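## Task

Remove the white block marked 1 from the tower and put it down lying flat on the table, roughly two block widths or more away from the tower. The rest of the tower must stay where it stood, with its top block flat and centred on it. Open the gripper and move the arms away afterwards. It fails if the removed block or the top block ends up resting on the robot, and nothing counts as done if it stays in place only because the robot holds it.

## Robot and tools

Robot: two arms, left_arm and right_arm, each a six-joint arm with a two-finger parallel gripper. The names are labels only, not sides of a camera image. Bases in the scene frame: left_arm at (+0.002, +0.295, 0) m, quat_wxyz (+0.999, 0, 0, +0.052); right_arm at (-0.016, -0.316, 0) m, quat_wxyz (+1.000, 0, 0, +0.013).

Scene frame: origin on the table surface midway between the arms, +z up, +x outward over the table, left_arm on the +y side. Each gripper has its own axes: fingers extend along its +z and close along its y. The reported hand point (end_effector_position) lies between the finger pads, about 1 cm short of the tips.

The 14-number row. Every motion command is a list of 14 numbers, each in [-1, 1]: dx, dy, dz, rx, ry, rz, opening for left_arm, then the same seven for right_arm. Both arms are always included, even if one should stay still. dx..rz are offsets, not a pose: they are taken in that gripper's own axes, measured from the gripper pose shown in the most recent result that includes it (before any such result in a scene, and for later calls inside one reply, from where the robot is when the command begins). A value of 1.0 equals 0.6 m of translation or 180 degrees of rotation; rx, ry, rz form one rotation vector. The opening number is absolute, not an offset: +1 fully open (0.094 m), -1 closed.

Tools:
- execute_actions(actions, pictures). actions is an empty list (just report state, with pictures), or a list with exactly one item. An action item is {"rows": [...], "steps": n}: 1 to 15 rows of 14 numbers, n from 7 to 15 (default 15), each step lasting 1/30 s; row i drives step i, the last row repeats, and every row is an offset from the same reference pose, not from the previous row. A wait item is {"steps": n}, n up to 300, counted from the previous result. Set pictures true to get camera images with an action.
- move(target, speed): target is one 14-number row as above; each gripper travels straight toward its offset target, all paths finishing together in 0.5 to 10 s. speed is m/s, 0.002 to 0.5, default 0.25 (rotation capped at twice that in rad/s). The opening is applied at the start. Paths do not avoid obstacles or the other arm.
- wait(seconds): 0 to 10 s, sends nothing new.
- zoom_image(camera, region): camera is cam_high, cam_low, cam_left_wrist or cam_right_wrist (all 504x504); region [x0, y0, x1, y1] in pixels from the top-left, at most 504 by 504.
- read_manual(section): licence texts only.


Control behaviour: each step the commanded pose is clipped to within 70 mm and 16 degrees of the measured one, then solved by damped IK favouring position over orientation. Arms usually stop a centimetre or more short, mostly low; zero offsets let an arm drift back or sag. To hold an arm still, send the offset back to its wanted pose in the first call of a reply and zeros in later ones, aiming higher if it still sags. An action's result comes 7 steps early; those steps run while the next reply is composed, and thinking time keeps the simulation running.

Results: a state line per arm with position (m) and quat_wxyz; printed positions can be off, more at long reach. grip_measured is the finger opening on the command scale (readings may be off by about 1 mm). To grasp, command about 0.03 below grip_measured; smaller gaps grip more lightly. "Hand target" shows where the controller is driving each gripper. "pose unreachable" and HELD mean the clearance check altered or blocked a command. A move adds a "move:" line (done, off_target, moving, held, fault) plus limits such as paced (pose clipped) or held (steps blocked, after which the arm may lurch faster), and each gripper's distance to target. MOTOR HOT warns from 75 °C; at 90 °C an arm is stopped, and at 100 °C it goes limp and drops; FAULT lines report stops.

Joint ranges (rad): waist -2.618 to 3.054, shoulder 0 to 3.142, elbow 0 to 3.142, wrist pitch -1.571 to 1.571, wrist yaw -1.571 to 1.571, wrist roll -2.094 to 2.094.

Avoid: knocking the tower over or anything off the table, letting the arms collide or press on each other, fast contacts and targets set deep past a contact, dropping or slamming the block, and holding loads for long. Random tugs on a held part or pushes on loose items can occur. Finish with the block released flat and both grippers clear.

Each tool is called after "Call:" by a JSON object that holds its "method" and its "body".

## Session

Call:
{"method": "execute_actions", "body": {"actions": []}}

Scene clock: 0.00 s of 3920.00 s.
left_arm: end_effector_position=(+0.3047, +0.3350, +0.1274) grip_measured=+1.000 end_effector_quat_wxyz=(+0.039, +0.772, +0.620, +0.135) | right_arm: end_effector_position=(+0.2430, -0.1091, +0.2916) grip_measured=+1.000 end_effector_quat_wxyz=(+0.585, -0.433, +0.568, -0.385)
Joint positions: left_arm=[-0.026  1.448  1.151 -1.006 -0.088  1.879  0.094] | right_arm=[ 1.146  1.072  0.623  0.406  1.103 -1.195  0.094]
Joint velocities: left_arm=[-0.002 -0.007  0.002  0.081 -0.022  0.022  0.   ] | right_arm=[-0.022  0.007 -0.002 -0.037  0.051  0.007  0.   ]
Hand target (left_arm): +0.306, +0.334, +0.132; +0.045, +0.771, +0.620, +0.140
Hand target (right_arm): +0.243, -0.110, +0.299; +0.593, -0.422, +0.571, -0.379

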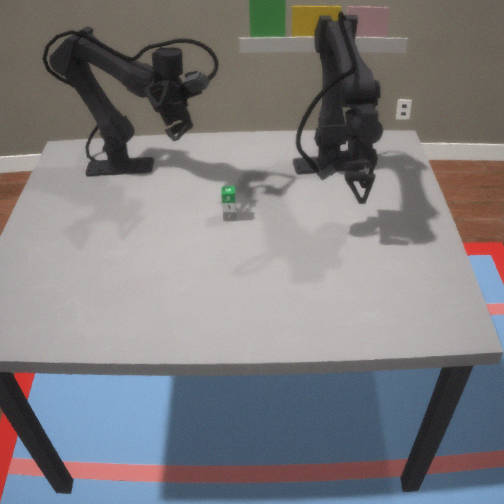

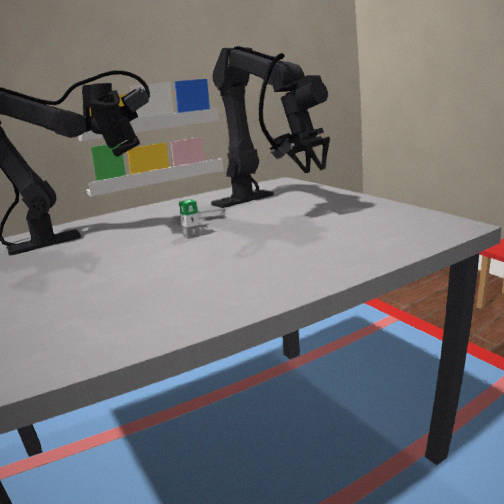

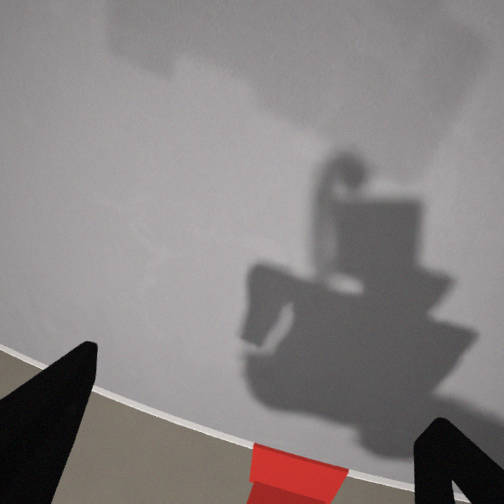

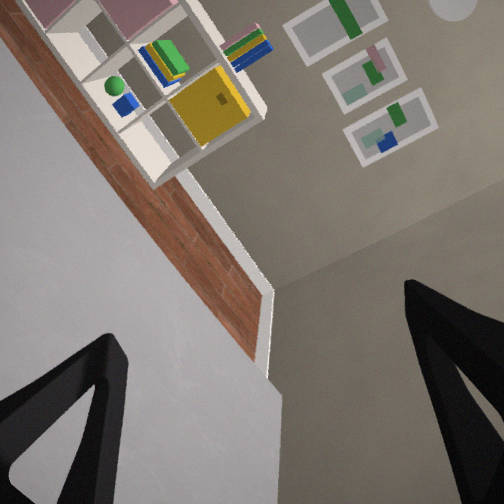

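Call:
{"method": "zoom_image", "body": {"camera": "cam_high", "region": [200, 170, 270, 240]}}

Call:
{"method": "zoom_image", "body": {"camera": "cam_low", "region": [160, 185, 230, 255]}}

Region (200, 170, 270, 240) of cam_high's 504x504 image, scaled by 7.200, with more detail than that image has.

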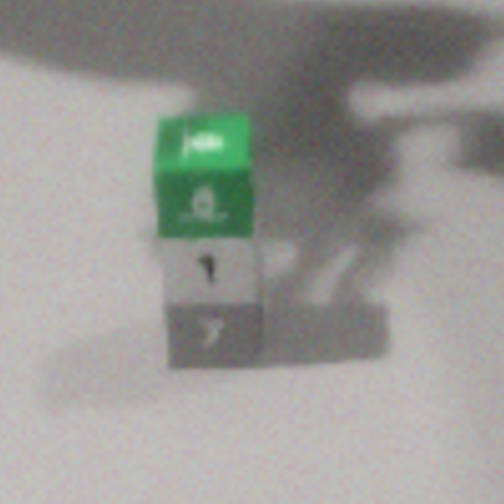

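Region (160, 185, 230, 255) of cam_low's 504x504 image, scaled by 7.200, with more detail than that image has.

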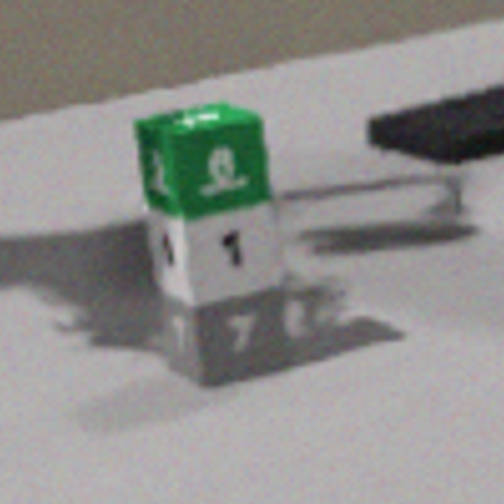

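Call:
{"method": "move", "body": {"target": [-0.522,-0.006,-0.197,0.0789,-0.0434,-0.0688,1, 0.3157,0.106,-0.086,-0.485,0.0999,-0.0677,1], "speed": 0.35}}

Scene clock: 7.47 s of 3920.00 s.
left_arm: end_effector_position=(+0.2085, +0.0309, +0.1854) grip_measured=+1.000 end_effector_quat_wxyz=(+0.001, +0.710, +0.704, +0.017) | right_arm: end_effector_position=(+0.1997, -0.2738, +0.1634) grip_measured=+1.000 end_effector_quat_wxyz=(+0.001, +0.701, -0.713, +0.004)
Joint positions: left_arm=[-1.032  1.843  1.846 -1.577 -0.034  0.651  0.094] | right_arm=[ 0.169  1.376  1.272 -1.463  0.008 -1.358  0.094]
Joint velocities: left_arm=[-0.012 -0.012  0.007  0.066 -0.051 -0.066  0.   ] | right_arm=[-0.012  0.007 -0.012 -0.037  0.007  0.037  0.   ]
Hand target (left_arm): +0.207, +0.027, +0.191; +0.007, +0.708, +0.706, +0.009
Hand target (right_arm): +0.201, -0.272, +0.168; -0.005, +0.703, -0.711, -0.004
Off the commanded pose (left_arm): 0.012 m, 2 deg.
Off the commanded pose (right_arm): 0.007 m, 1 deg.
joint sent to its limit (left arm) — the command would take joint 4 (wrist pitch) past its lower limit, so that joint was sent only as far as its limit.
Kept back: nothing.
After step 90, 1.60 s passed at rest.
move: off_target (left_arm)

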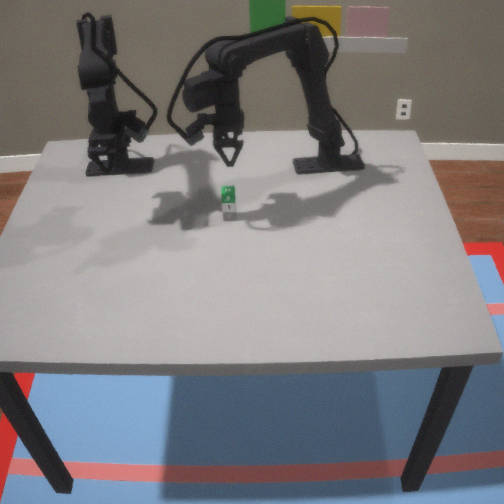

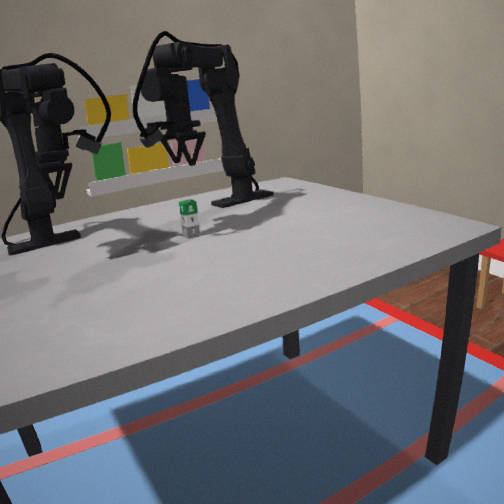

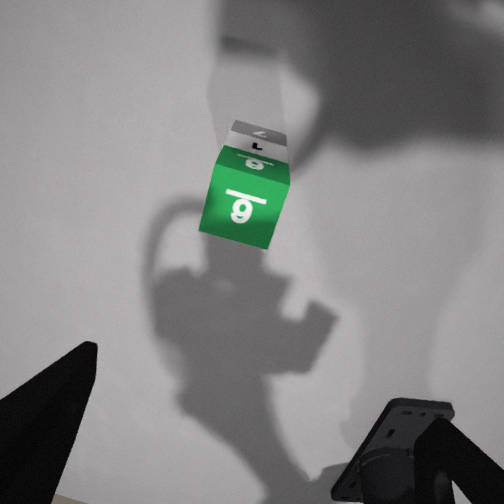

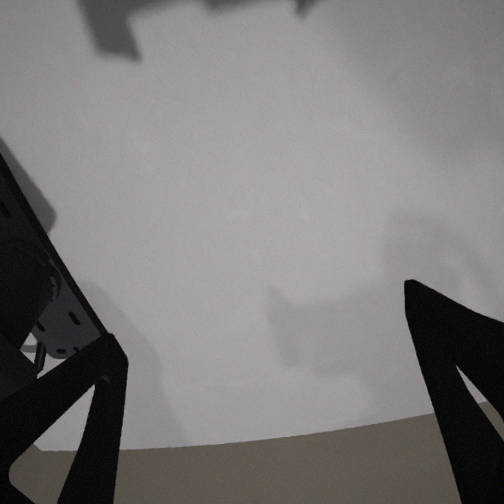

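Call:
{"method": "zoom_image", "body": {"camera": "cam_left_wrist", "region": [170, 100, 330, 260]}}

Call:
{"method": "zoom_image", "body": {"camera": "cam_high", "region": [180, 120, 280, 230]}}

Region (170, 100, 330, 260) of cam_left_wrist's 504x504 image, scaled by 3.150, with more detail than that image has.

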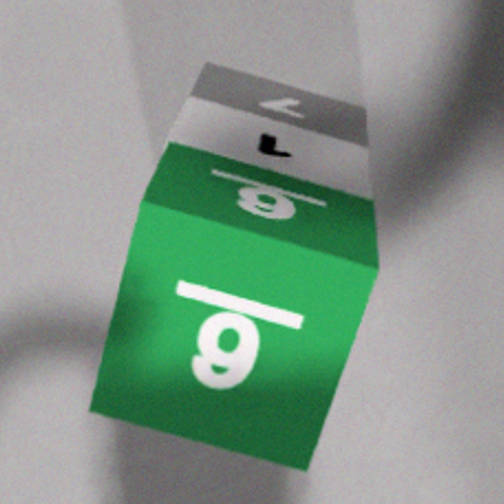

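Region (180, 120, 280, 230) of cam_high's 504x504 image, scaled by 4.582, with more detail than that image has; it fills the left 458 columns of this view, and the rest is white.

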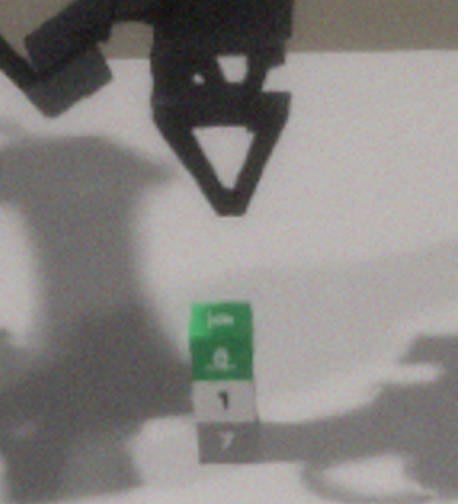

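Call:
{"method": "move", "body": {"target": [-0.0227,0.0195,0.112,0.0081,-0.0072,0,0.4, 0,0,-0.008,0,0,0,0.4], "speed": 0.2}}

Scene clock: 13.60 s of 3920.00 s.
left_arm: end_effector_position=(+0.2203, +0.0192, +0.1170) grip_measured=+0.402 end_effector_quat_wxyz=(-0.008, +0.710, +0.704, +0.008) | right_arm: end_effector_position=(+0.1993, -0.2738, +0.1634) grip_measured=+0.403 end_effector_quat_wxyz=(+0.001, +0.702, -0.712, +0.004)
Joint positions: left_arm=[-1.015  1.895  1.641 -1.336 -0.014  0.669  0.066] | right_arm=[ 0.169  1.376  1.272 -1.465  0.008 -1.361  0.066]
Joint velocities: left_arm=[-0.012  0.017 -0.012  0.007  0.037  0.022 -0.001] | right_arm=[ 0.012 -0.007 -0.002 -0.037  0.037  0.066 -0.   ]
Hand target (left_arm): +0.222, +0.017, +0.118; -0.001, +0.710, +0.704, -0.000
Hand target (right_arm): +0.200, -0.274, +0.168; +0.001, +0.701, -0.713, +0.004
Off the commanded pose (left_arm): 0.002 m, 1 deg.
Off the commanded pose (right_arm): 0.005 m, 0 deg.
Kept back: nothing.
After step 90, 2.10 s passed at rest.
move: done

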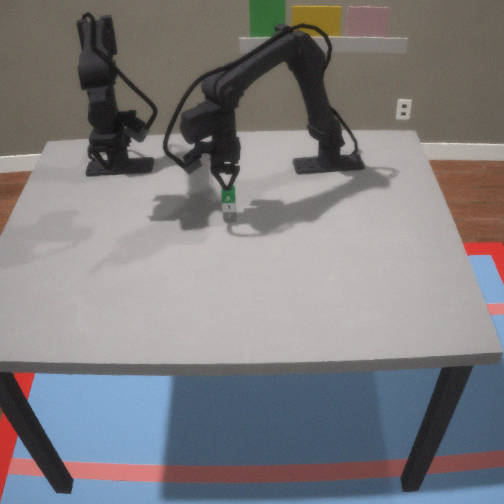

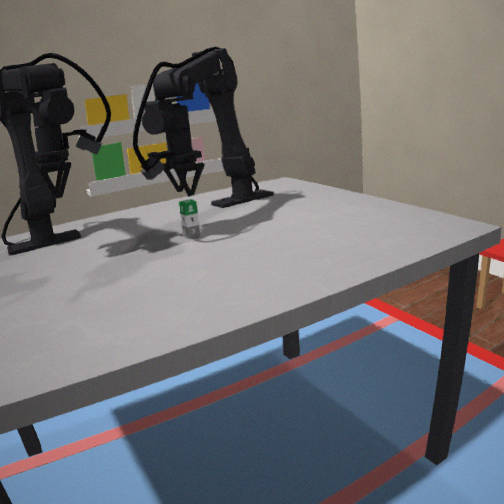

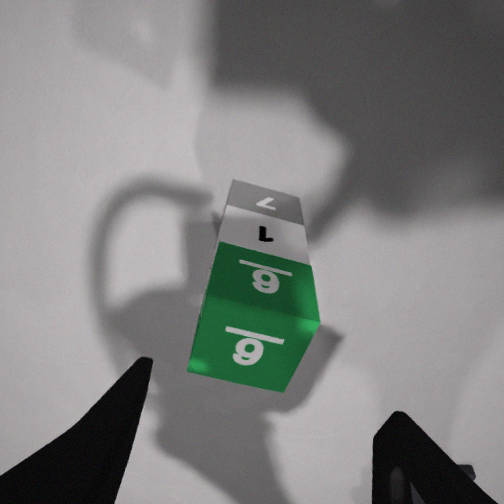

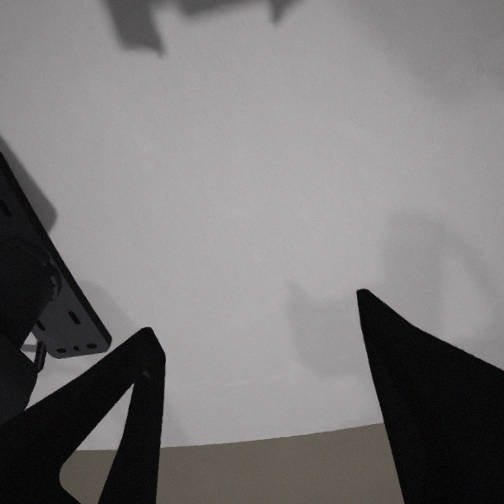

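Call:
{"method": "zoom_image", "body": {"camera": "cam_left_wrist", "region": [120, 170, 440, 490]}}

Call:
{"method": "zoom_image", "body": {"camera": "cam_low", "region": [150, 160, 230, 245]}}

Call:
{"method": "zoom_image", "body": {"camera": "cam_high", "region": [195, 155, 265, 225]}}

Region (120, 170, 440, 490) of cam_left_wrist's 504x504 image, scaled by 1.575, with more detail than that image has.

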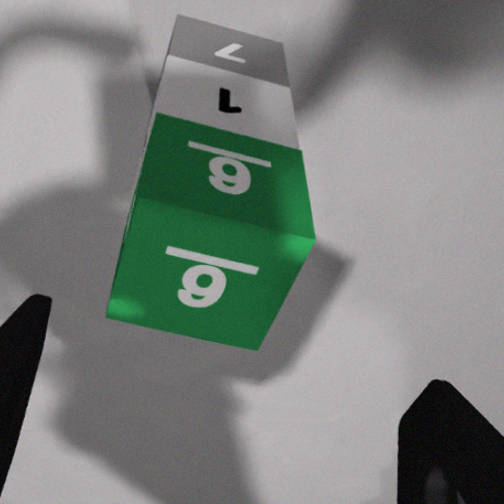

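Region (150, 160, 230, 245) of cam_low's 504x504 image, scaled by 5.929, with more detail than that image has; it fills the left 474 columns of this view, and the rest is white.

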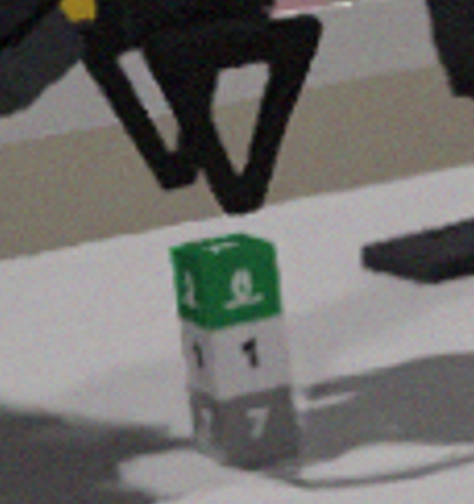

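Region (195, 155, 265, 225) of cam_high's 504x504 image, scaled by 7.200, with more detail than that image has.

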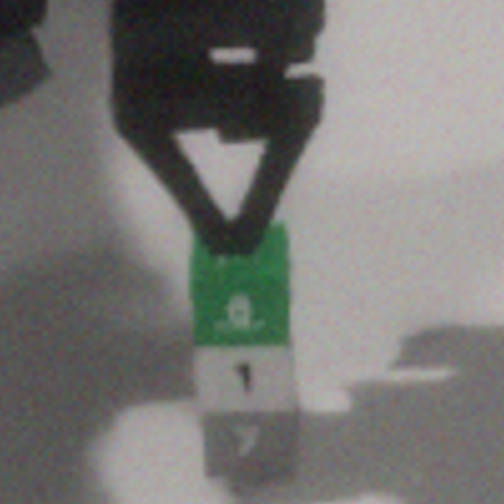

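Call:
{"method": "move", "body": {"target": [-0.005,0.0117,0.0633,0,-0.0072,0,0.1, 0,0,-0.008,0,0,0,0.4], "speed": 0.1}}

Scene clock: 16.37 s of 3920.00 s.
left_arm: end_effector_position=(+0.2261, +0.0176, +0.0799) grip_measured=+0.102 end_effector_quat_wxyz=(-0.005, +0.711, +0.703, +0.008) | right_arm: end_effector_position=(+0.1990, -0.2738, +0.1634) grip_measured=+0.403 end_effector_quat_wxyz=(+0.002, +0.702, -0.712, +0.003)
Joint positions: left_arm=[-1.005  1.919  1.525 -1.189 -0.014  0.681  0.052] | right_arm=[ 0.169  1.376  1.272 -1.466  0.008 -1.361  0.066]
Joint velocities: left_arm=[ 0.002 -0.017 -0.007 -0.007  0.037 -0.022 -0.   ] | right_arm=[-0.007  0.017 -0.002 -0.007 -0.037  0.007 -0.   ]
Hand target (left_arm): +0.227, +0.016, +0.079; -0.001, +0.710, +0.704, +0.000
Hand target (right_arm): +0.199, -0.274, +0.168; +0.001, +0.702, -0.712, +0.004
Off the commanded pose (left_arm): 0.002 m, 1 deg.
Off the commanded pose (right_arm): 0.005 m, 0 deg.
Kept back: nothing.
move: done

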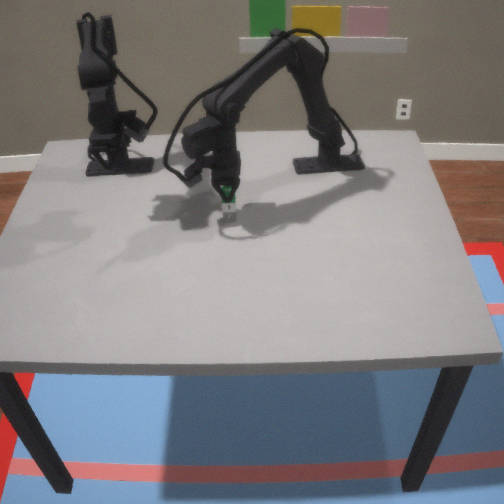

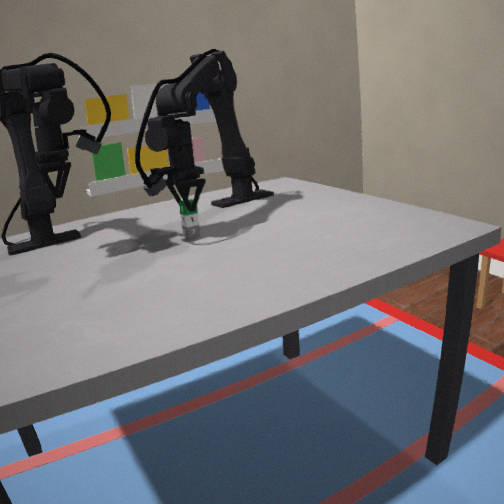

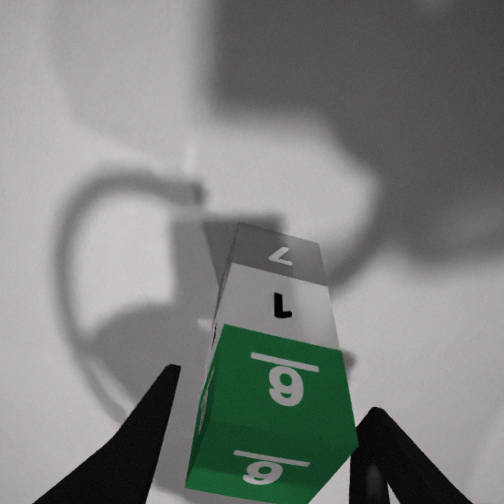

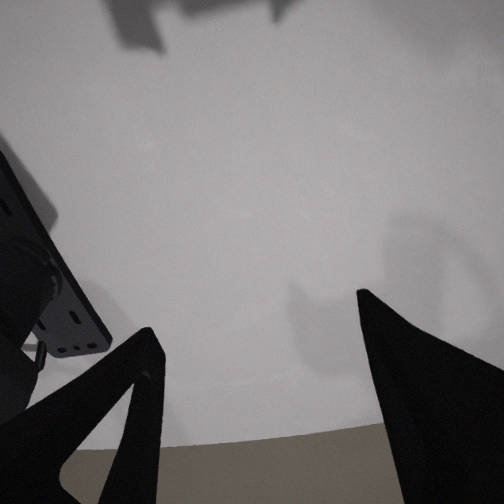

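Call:
{"method": "zoom_image", "body": {"camera": "cam_low", "region": [155, 175, 225, 245]}}

Call:
{"method": "zoom_image", "body": {"camera": "cam_high", "region": [195, 165, 265, 235]}}

Region (155, 175, 225, 245) of cam_low's 504x504 image, scaled by 7.200, with more detail than that image has.

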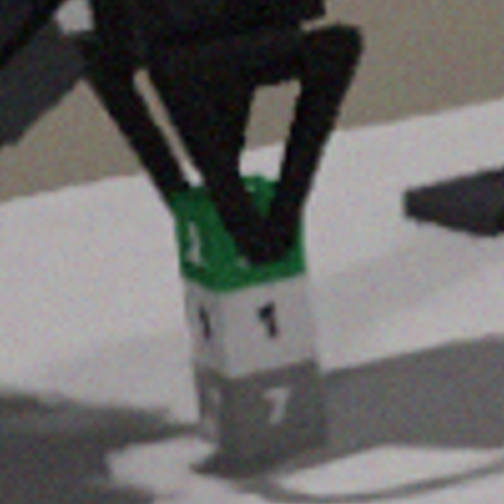

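Region (195, 165, 265, 235) of cam_high's 504x504 image, scaled by 7.200, with more detail than that image has.

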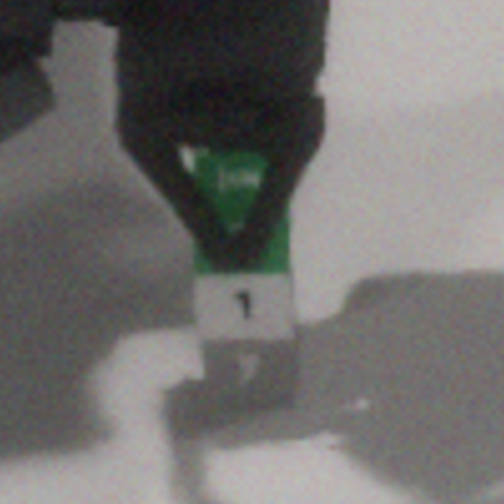

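Call:
{"method": "execute_actions", "body": {"actions": [{"rows": [[0,0,0,0,0,0,-0.1,0,0,-0.008,0,0,0,0.4],[0,0,0,0,0,0,-0.2,0,0,-0.008,0,0,0,0.4],[0,0,0,0,0,0,-0.25,0,0,-0.008,0,0,0,0.4],[0,0,0,0,0,0,-0.28,0,0,-0.008,0,0,0,0.4],[0,0,0,0,0,0,-0.31,0,0,-0.008,0,0,0,0.4],[0,0,0,0,0,0,-0.34,0,0,-0.008,0,0,0,0.4],[0,0,0,0,0,0,-0.37,0,0,-0.008,0,0,0,0.4],[0,0,0,0,0,0,-0.39,0,0,-0.008,0,0,0,0.4]], "steps": 15}]}}

Call:
{"method": "execute_actions", "body": {"actions": [{"steps": 10}]}}

Scene clock: 17.33 s of 3920.00 s.
left_arm: end_effector_position=(+0.2264, +0.0173, +0.0799) grip_measured=-0.336 end_effector_quat_wxyz=(-0.004, +0.711, +0.703, +0.008) | right_arm: end_effector_position=(+0.1987, -0.2739, +0.1634) grip_measured=+0.403 end_effector_quat_wxyz=(+0.002, +0.702, -0.712, +0.003)
Joint positions: left_arm=[-1.005  1.919  1.525 -1.187 -0.014  0.681  0.031] | right_arm=[ 0.169  1.376  1.272 -1.467  0.008 -1.361  0.066]
Joint velocities: left_arm=[-0.017  0.007 -0.012 -0.022  0.007  0.066  0.   ] | right_arm=[-0.002  0.017  0.017  0.007  0.022  0.066 -0.001]
Steps of this call (steps 1 to 21: nothing new was sent; steps 22 to 29: the first 8 steps of this action). Readings (end_effector_position):
22: left_arm (+0.2264, +0.0173, +0.0799) | right_arm (+0.1990, -0.2738, +0.1634)
23: left_arm (+0.2264, +0.0173, +0.0799) | right_arm (+0.1989, -0.2739, +0.1634)
25: left_arm (+0.2264, +0.0173, +0.0799) | right_arm (+0.1988, -0.2739, +0.1634)
29: the state above

Scene clock: 17.67 s of 3920.00 s.
left_arm: end_effector_position=(+0.2264, +0.0173, +0.0799) grip_measured=-0.336 end_effector_quat_wxyz=(-0.004, +0.711, +0.703, +0.008) | right_arm: end_effector_position=(+0.1986, -0.2739, +0.1634) grip_measured=+0.403 end_effector_quat_wxyz=(+0.002, +0.702, -0.712, +0.003)
Joint positions: left_arm=[-1.005  1.919  1.525 -1.187 -0.014  0.681  0.031] | right_arm=[ 0.169  1.376  1.272 -1.468  0.008 -1.361  0.066]
Joint velocities: left_arm=[-0.027 -0.002 -0.002 -0.007  0.051 -0.022  0.001] | right_arm=[-0.027  0.002  0.002 -0.022 -0.022 -0.095  0.   ]
Hand target (left_arm): +0.226, +0.018, +0.080; -0.005, +0.711, +0.703, +0.008
Hand target (right_arm): +0.199, -0.274, +0.168; +0.002, +0.702, -0.712, +0.003
Off the commanded pose (left_arm): 0.000 m, 0 deg.
Off the commanded pose (right_arm): 0.005 m, 0 deg.
Kept back: nothing.
Steps of this call (steps 1 to 7: the last 7 steps of your previous action; steps 8 to 10: nothing new was sent). Readings (end_effector_position):
1: left_arm (+0.2264, +0.0173, +0.0799) | right_arm (+0.1987, -0.2739, +0.1634)
2: left_arm (+0.2264, +0.0173, +0.0799) | right_arm (+0.1987, -0.2739, +0.1634)
4: left_arm (+0.2264, +0.0173, +0.0799) | right_arm (+0.1987, -0.2739, +0.1634)
8: left_arm (+0.2264, +0.0173, +0.0799) | right_arm (+0.1986, -0.2739, +0.1634)
10: the state above

Call:
{"method": "execute_actions", "body": {"actions": [{"rows": [[0,0,-0.005,0,0,0,-0.37,0,0,-0.008,0,0,0,0.4],[0,0,-0.012,0,0,0,-0.37,0,0,-0.008,0,0,0,0.4],[0,0,-0.02,0,0,0,-0.37,0,0,-0.008,0,0,0,0.4],[0,0,-0.028,0,0,0,-0.37,0,0,-0.008,0,0,0,0.4],[0,0,-0.036,0,0,0,-0.37,0,0,-0.008,0,0,0,0.4],[0,0,-0.044,0,0,0,-0.37,0,0,-0.008,0,0,0,0.4],[0,0,-0.052,0,0,0,-0.37,0,0,-0.008,0,0,0,0.4],[0,0,-0.058,0,0,0,-0.37,0,0,-0.008,0,0,0,0.4],[0,0,-0.063,0,0,0,-0.37,0,0,-0.008,0,0,0,0.4],[0,0,-0.066,0,0,0,-0.37,0,0,-0.008,0,0,0,0.4]], "steps": 15}]}}

Call:
{"method": "move", "body": {"target": [0.44,0,-0.02,0,0,0,-0.37, -0.478,-0.045,0.085,0,0,0,0.4], "speed": 0.3}}

Scene clock: 18.93 s of 3920.00 s.
left_arm: end_effector_position=(+0.2261, +0.0177, +0.0941) grip_measured=-0.336 end_effector_quat_wxyz=(-0.009, +0.711, +0.703, +0.008) | right_arm: end_effector_position=(+0.1983, -0.2740, +0.1634) grip_measured=+0.403 end_effector_quat_wxyz=(+0.003, +0.702, -0.712, +0.003)
Joint positions: left_arm=[-1.005  1.919  1.582 -1.253 -0.014  0.681  0.031] | right_arm=[ 0.169  1.376  1.272 -1.469  0.008 -1.361  0.066]
Joint velocities: left_arm=[-0.002 -0.002  0.471 -0.388  0.022 -0.007  0.   ] | right_arm=[-0.007 -0.007 -0.012 -0.051  0.037  0.007 -0.   ]
Steps of this call (steps 1 to 30: nothing new was sent; steps 31 to 38: the first 8 steps of this action). Readings (end_effector_position):
31: left_arm (+0.2264, +0.0173, +0.0799) | right_arm (+0.1986, -0.2739, +0.1634)
32: left_arm (+0.2262, +0.0176, +0.0799) | right_arm (+0.1985, -0.2739, +0.1634)
34: left_arm (+0.2250, +0.0190, +0.0814) | right_arm (+0.1984, -0.2739, +0.1634)
38: the state above

Scene clock: 21.23 s of 3920.00 s.
left_arm: end_effector_position=(+0.2327, +0.2804, +0.1213) grip_measured=-0.336 end_effector_quat_wxyz=(-0.022, +0.710, +0.704, +0.005) | right_arm: end_effector_position=(+0.2251, +0.0106, +0.0968) grip_measured=+0.403 end_effector_quat_wxyz=(+0.012, +0.707, -0.707, +0.003)
Joint positions: left_arm=[-0.198  1.442  1.158 -1.315 -0.037  1.484  0.031] | right_arm=[ 0.908  2.128  1.898 -1.365  0.003 -0.635  0.066]
Joint velocities: left_arm=[ 0.007  0.022 -0.027  0.022 -0.007 -0.066 -0.   ] | right_arm=[-0.002 -0.007 -0.017 -0.095  0.007 -0.022 -0.   ]
Hand target (left_arm): +0.228, +0.280, +0.124; -0.019, +0.711, +0.703, +0.002
Hand target (right_arm): +0.226, +0.013, +0.103; +0.008, +0.702, -0.712, -0.001
Off your previous action's commanded pose (left_arm): 0.011 m, 0 deg at its last step (step 7 of this call).
Off your previous action's commanded pose (right_arm): 0.005 m, 0 deg at its last step (step 7 of this call).
Off the commanded pose (left_arm): 0.011 m, 1 deg.
Off the commanded pose (right_arm): 0.014 m, 1 deg.
Kept back: nothing.
move: off_target (left_arm, right_arm)

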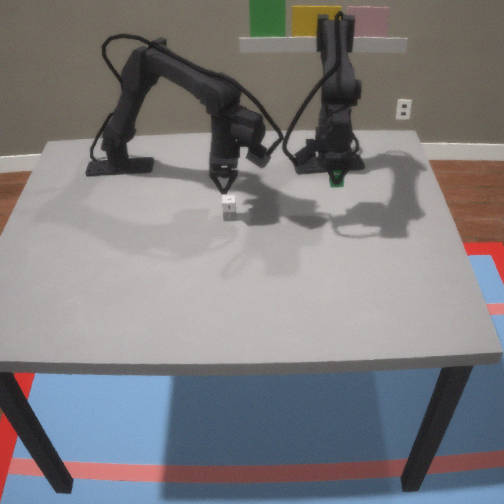

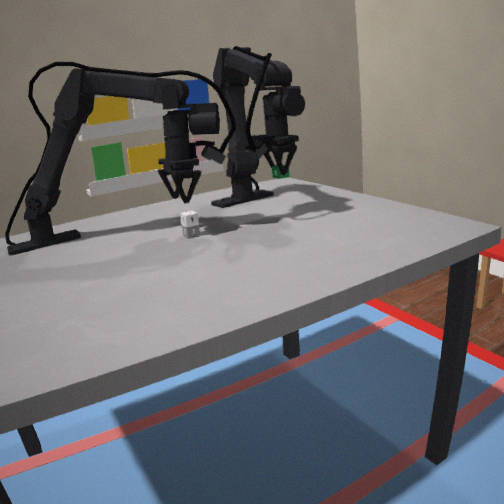

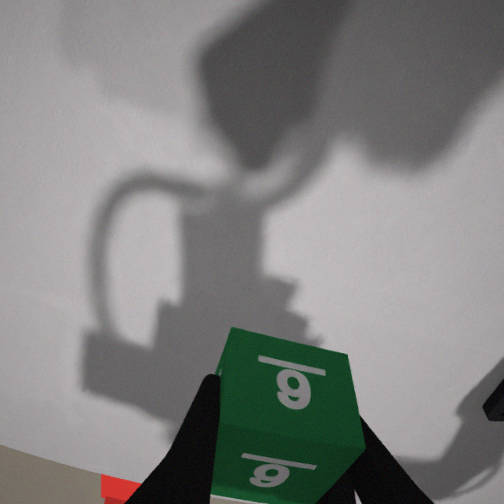

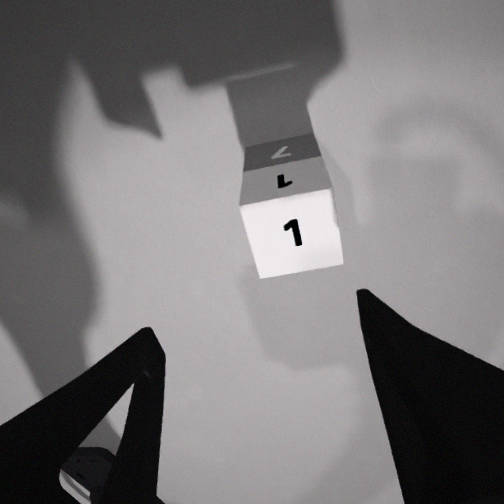

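Call:
{"method": "zoom_image", "body": {"camera": "cam_right_wrist", "region": [120, 110, 420, 410]}}

Call:
{"method": "zoom_image", "body": {"camera": "cam_high", "region": [195, 160, 265, 230]}}

Call:
{"method": "zoom_image", "body": {"camera": "cam_low", "region": [150, 170, 225, 245]}}

Region (120, 110, 420, 410) of cam_right_wrist's 504x504 image, scaled by 1.680, with more detail than that image has.

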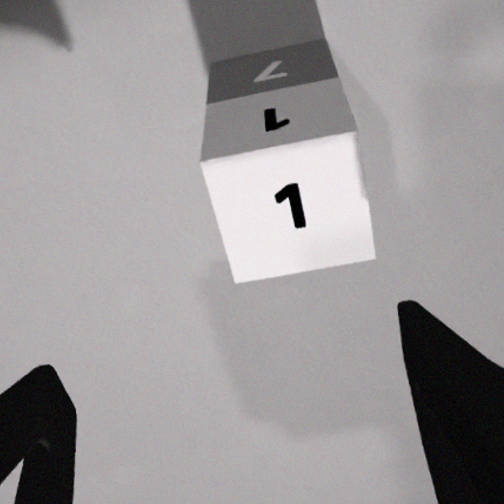

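Region (195, 160, 265, 230) of cam_high's 504x504 image, scaled by 7.200, with more detail than that image has.

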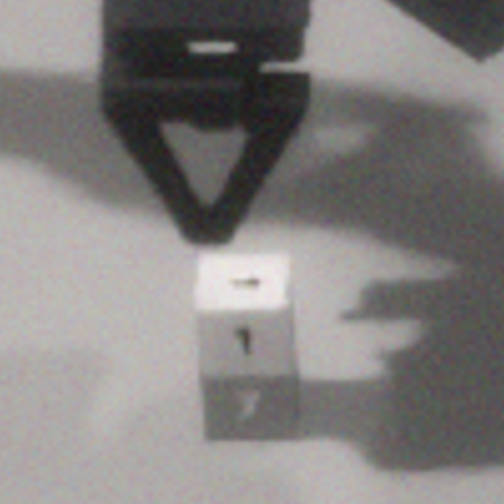

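Region (150, 170, 225, 245) of cam_low's 504x504 image, scaled by 6.720, with more detail than that image has.

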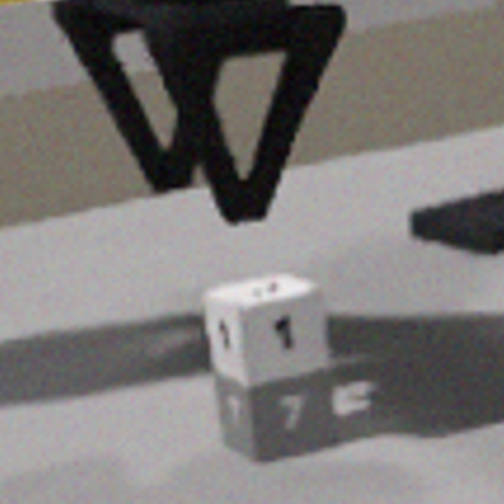

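Call:
{"method": "move", "body": {"target": [0,0,-0.005,0,0,0,-0.37, -0.0217,-0.0243,0.078,0.0041,-0.0067,0,0.3], "speed": 0.1}}

Call:
{"method": "zoom_image", "body": {"camera": "cam_high", "region": [195, 165, 265, 235]}}

Call:
{"method": "zoom_image", "body": {"camera": "cam_low", "region": [150, 175, 225, 250]}}

Scene clock: 24.43 s of 3920.00 s.
left_arm: end_effector_position=(+0.2327, +0.2804, +0.1213) grip_measured=-0.336 end_effector_quat_wxyz=(-0.022, +0.710, +0.703, +0.005) | right_arm: end_effector_position=(+0.2345, +0.0202, +0.0510) grip_measured=+0.303 end_effector_quat_wxyz=(+0.007, +0.706, -0.708, +0.003)
Joint positions: left_arm=[-0.198  1.442  1.158 -1.315 -0.037  1.486  0.031] | right_arm=[ 0.903  2.189  1.812 -1.209  0.003 -0.638  0.061]
Joint velocities: left_arm=[-0.007  0.017  0.002 -0.037 -0.022  0.022 -0.001] | right_arm=[ 0.012  0.002  0.002 -0.022 -0.007  0.007  0.   ]
Hand target (left_arm): +0.233, +0.280, +0.124; -0.022, +0.709, +0.704, +0.005
Hand target (right_arm): +0.239, +0.022, +0.050; -0.000, +0.707, -0.707, +0.001
Off the commanded pose (left_arm): 0.003 m, 0 deg.
Off the commanded pose (right_arm): 0.005 m, 1 deg.
Kept back: nothing.
move: done

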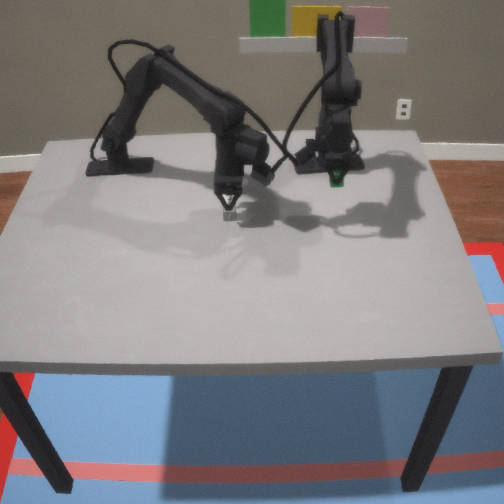

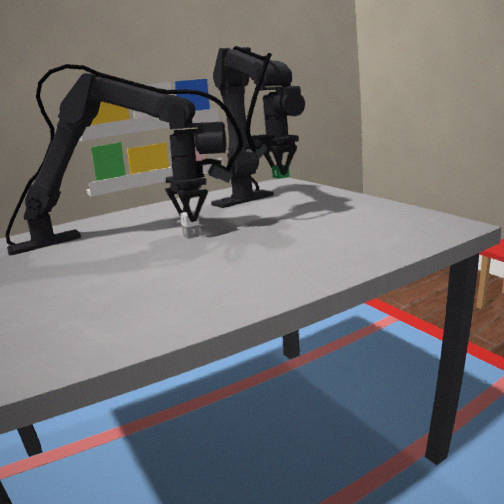

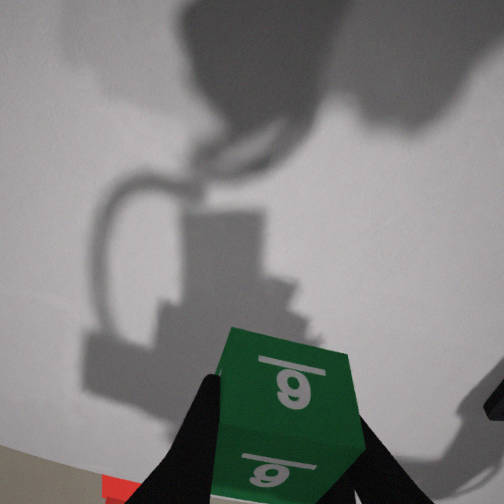

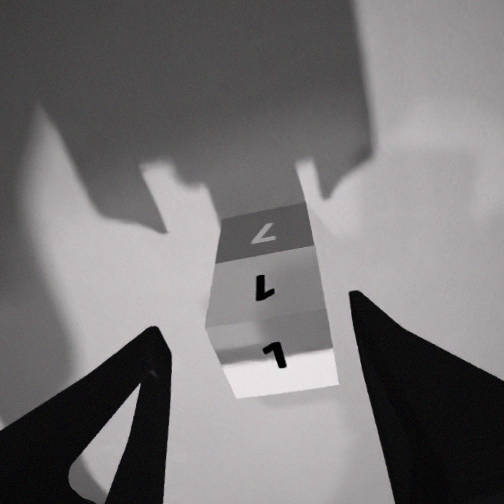

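Region (195, 165, 265, 235) of cam_high's 504x504 image, scaled by 7.200, with more detail than that image has.

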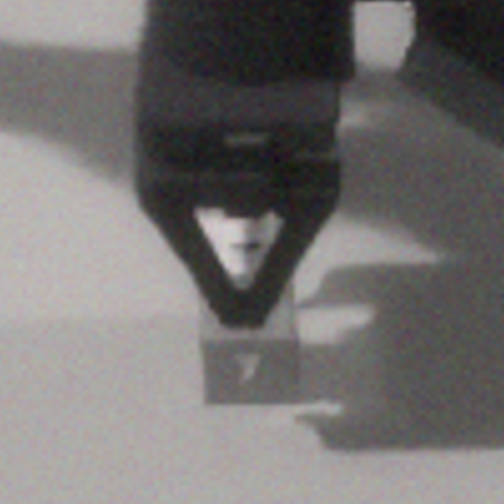

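Region (150, 175, 225, 250) of cam_low's 504x504 image, scaled by 6.720, with more detail than that image has.

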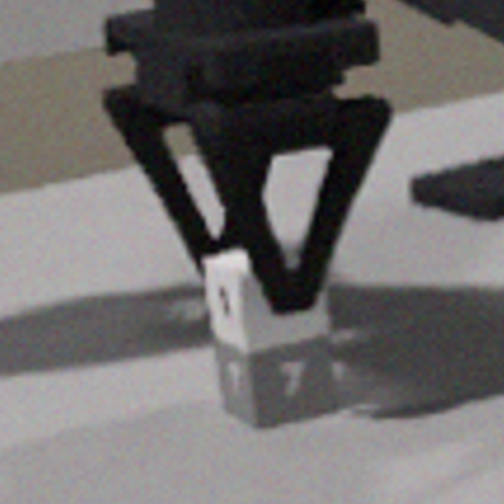

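Call:
{"method": "move", "body": {"target": [0,0,-0.005,0,0,0,-0.37, -0.003,-0.011,0.017,0.002,-0.004,0,0.0], "speed": 0.05}}

Call:
{"method": "zoom_image", "body": {"camera": "cam_low", "region": [150, 175, 225, 250]}}

Scene clock: 25.60 s of 3920.00 s.
left_arm: end_effector_position=(+0.2327, +0.2804, +0.1213) grip_measured=-0.336 end_effector_quat_wxyz=(-0.022, +0.710, +0.703, +0.005) | right_arm: end_effector_position=(+0.2360, +0.0222, +0.0475) grip_measured=+0.003 end_effector_quat_wxyz=(+0.001, +0.706, -0.708, +0.002)
Joint positions: left_arm=[-0.198  1.442  1.158 -1.315 -0.037  1.486  0.031] | right_arm=[ 0.903  2.189  1.798 -1.183  0.003 -0.638  0.047]
Joint velocities: left_arm=[ 0.022  0.012 -0.007 -0.007 -0.066 -0.007  0.   ] | right_arm=[ 0.002 -0.012 -0.002  0.066 -0.007  0.007  0.   ]
Hand target (left_arm): +0.233, +0.280, +0.124; -0.022, +0.710, +0.703, +0.005
Hand target (right_arm): +0.241, +0.021, +0.041; +0.000, +0.706, -0.708, +0.001
Off the commanded pose (left_arm): 0.003 m, 0 deg.
Off the commanded pose (right_arm): 0.009 m, 0 deg.
Kept back: nothing.
move: done

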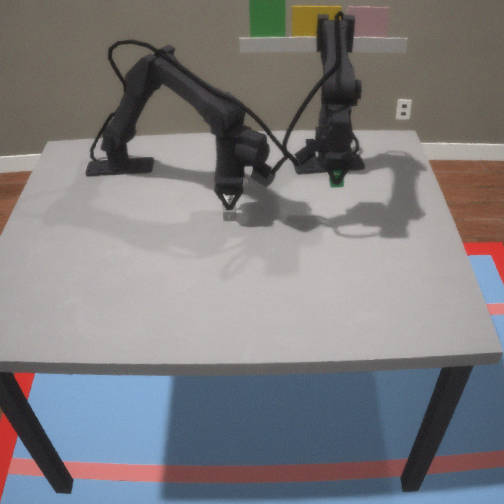

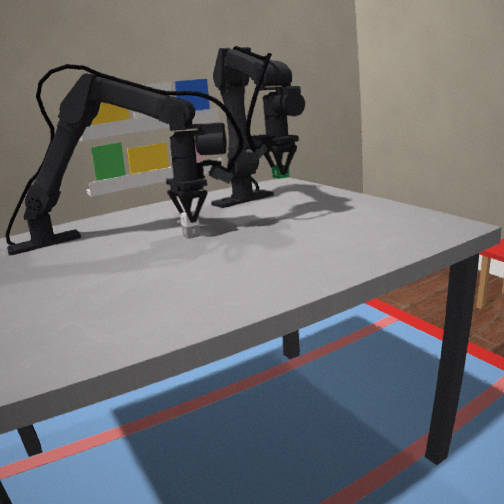

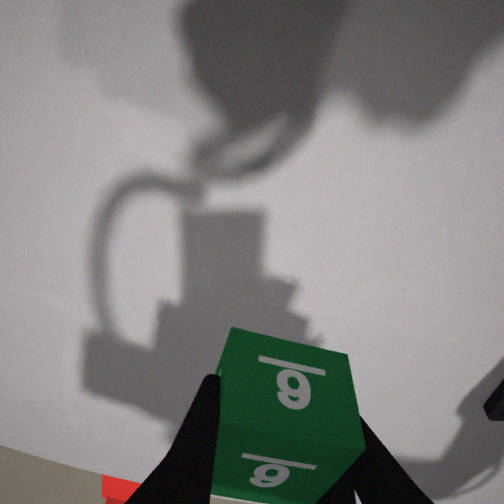

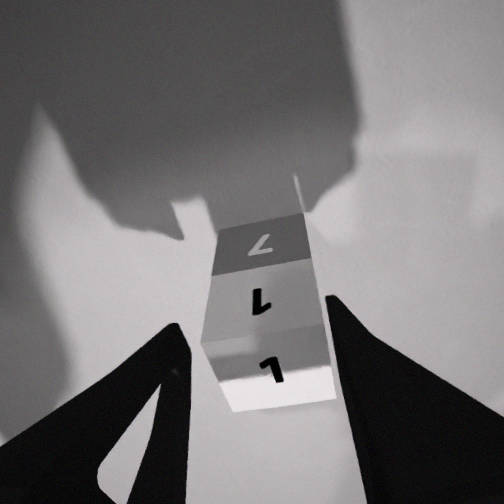

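Region (150, 175, 225, 250) of cam_low's 504x504 image, scaled by 6.720, with more detail than that image has.

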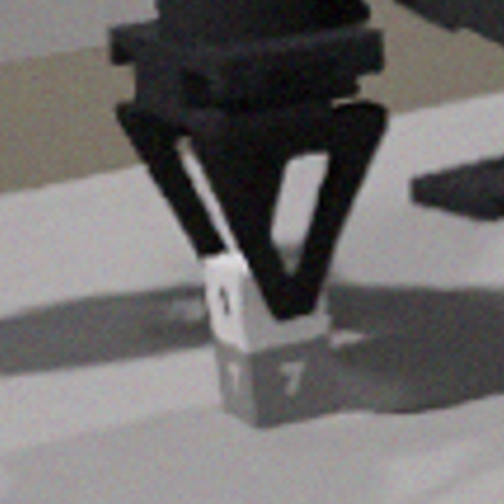

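Call:
{"method": "move", "body": {"target": [0,0,-0.005,0,0,0,-0.37, -0.002,-0.013,0.017,0,0,0,0.0], "speed": 0.05}}

Call:
{"method": "zoom_image", "body": {"camera": "cam_low", "region": [150, 175, 225, 250]}}

Scene clock: 26.83 s of 3920.00 s.
left_arm: end_effector_position=(+0.2327, +0.2804, +0.1213) grip_measured=-0.336 end_effector_quat_wxyz=(-0.022, +0.710, +0.703, +0.005) | right_arm: end_effector_position=(+0.2376, +0.0201, +0.0379) grip_measured=+0.003 end_effector_quat_wxyz=(+0.011, +0.705, -0.709, +0.003)
Joint positions: left_arm=[-0.198  1.442  1.158 -1.315 -0.037  1.486  0.031] | right_arm=[ 0.897  2.213  1.798 -1.179  0.003 -0.641  0.047]
Joint velocities: left_arm=[-0.002 -0.012 -0.007 -0.007  0.007  0.022 -0.001] | right_arm=[-0.012 -0.012 -0.007 -0.051 -0.081 -0.051  0.001]
Hand target (left_arm): +0.233, +0.280, +0.124; -0.022, +0.710, +0.703, +0.005
Hand target (right_arm): +0.244, +0.023, +0.037; +0.001, +0.706, -0.708, +0.002
Off the commanded pose (left_arm): 0.003 m, 0 deg.
Off the commanded pose (right_arm): 0.007 m, 1 deg.
Kept back: nothing.
move: done

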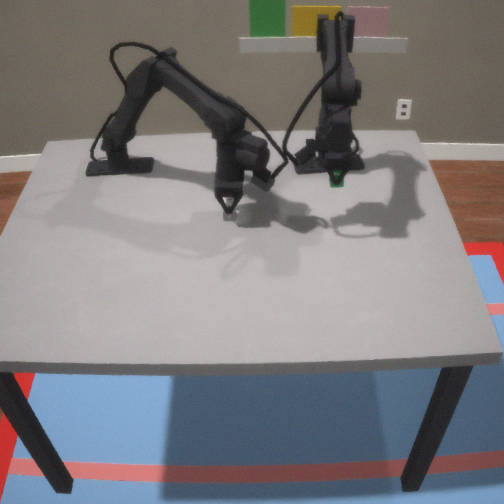

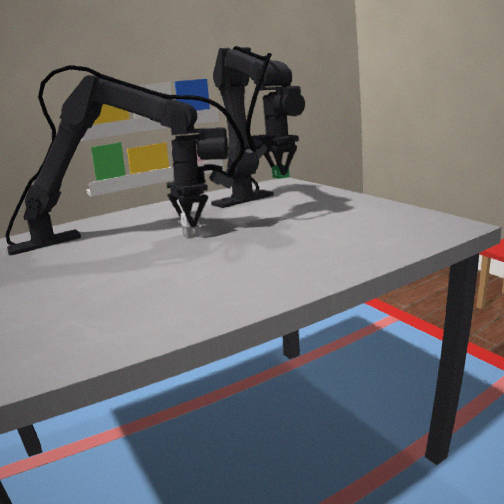

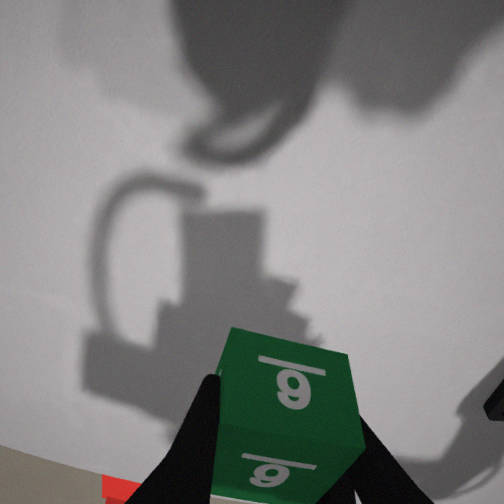

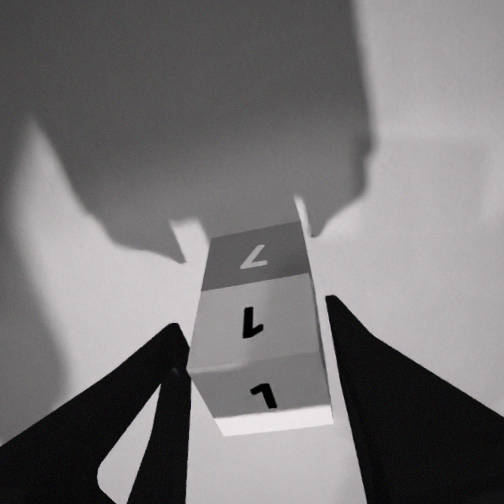

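Region (150, 175, 225, 250) of cam_low's 504x504 image, scaled by 6.720, with more detail than that image has.

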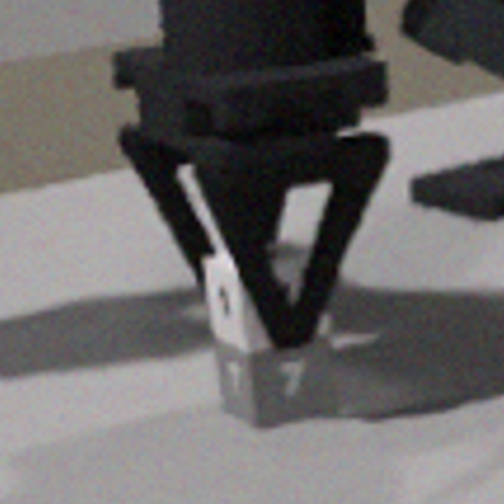

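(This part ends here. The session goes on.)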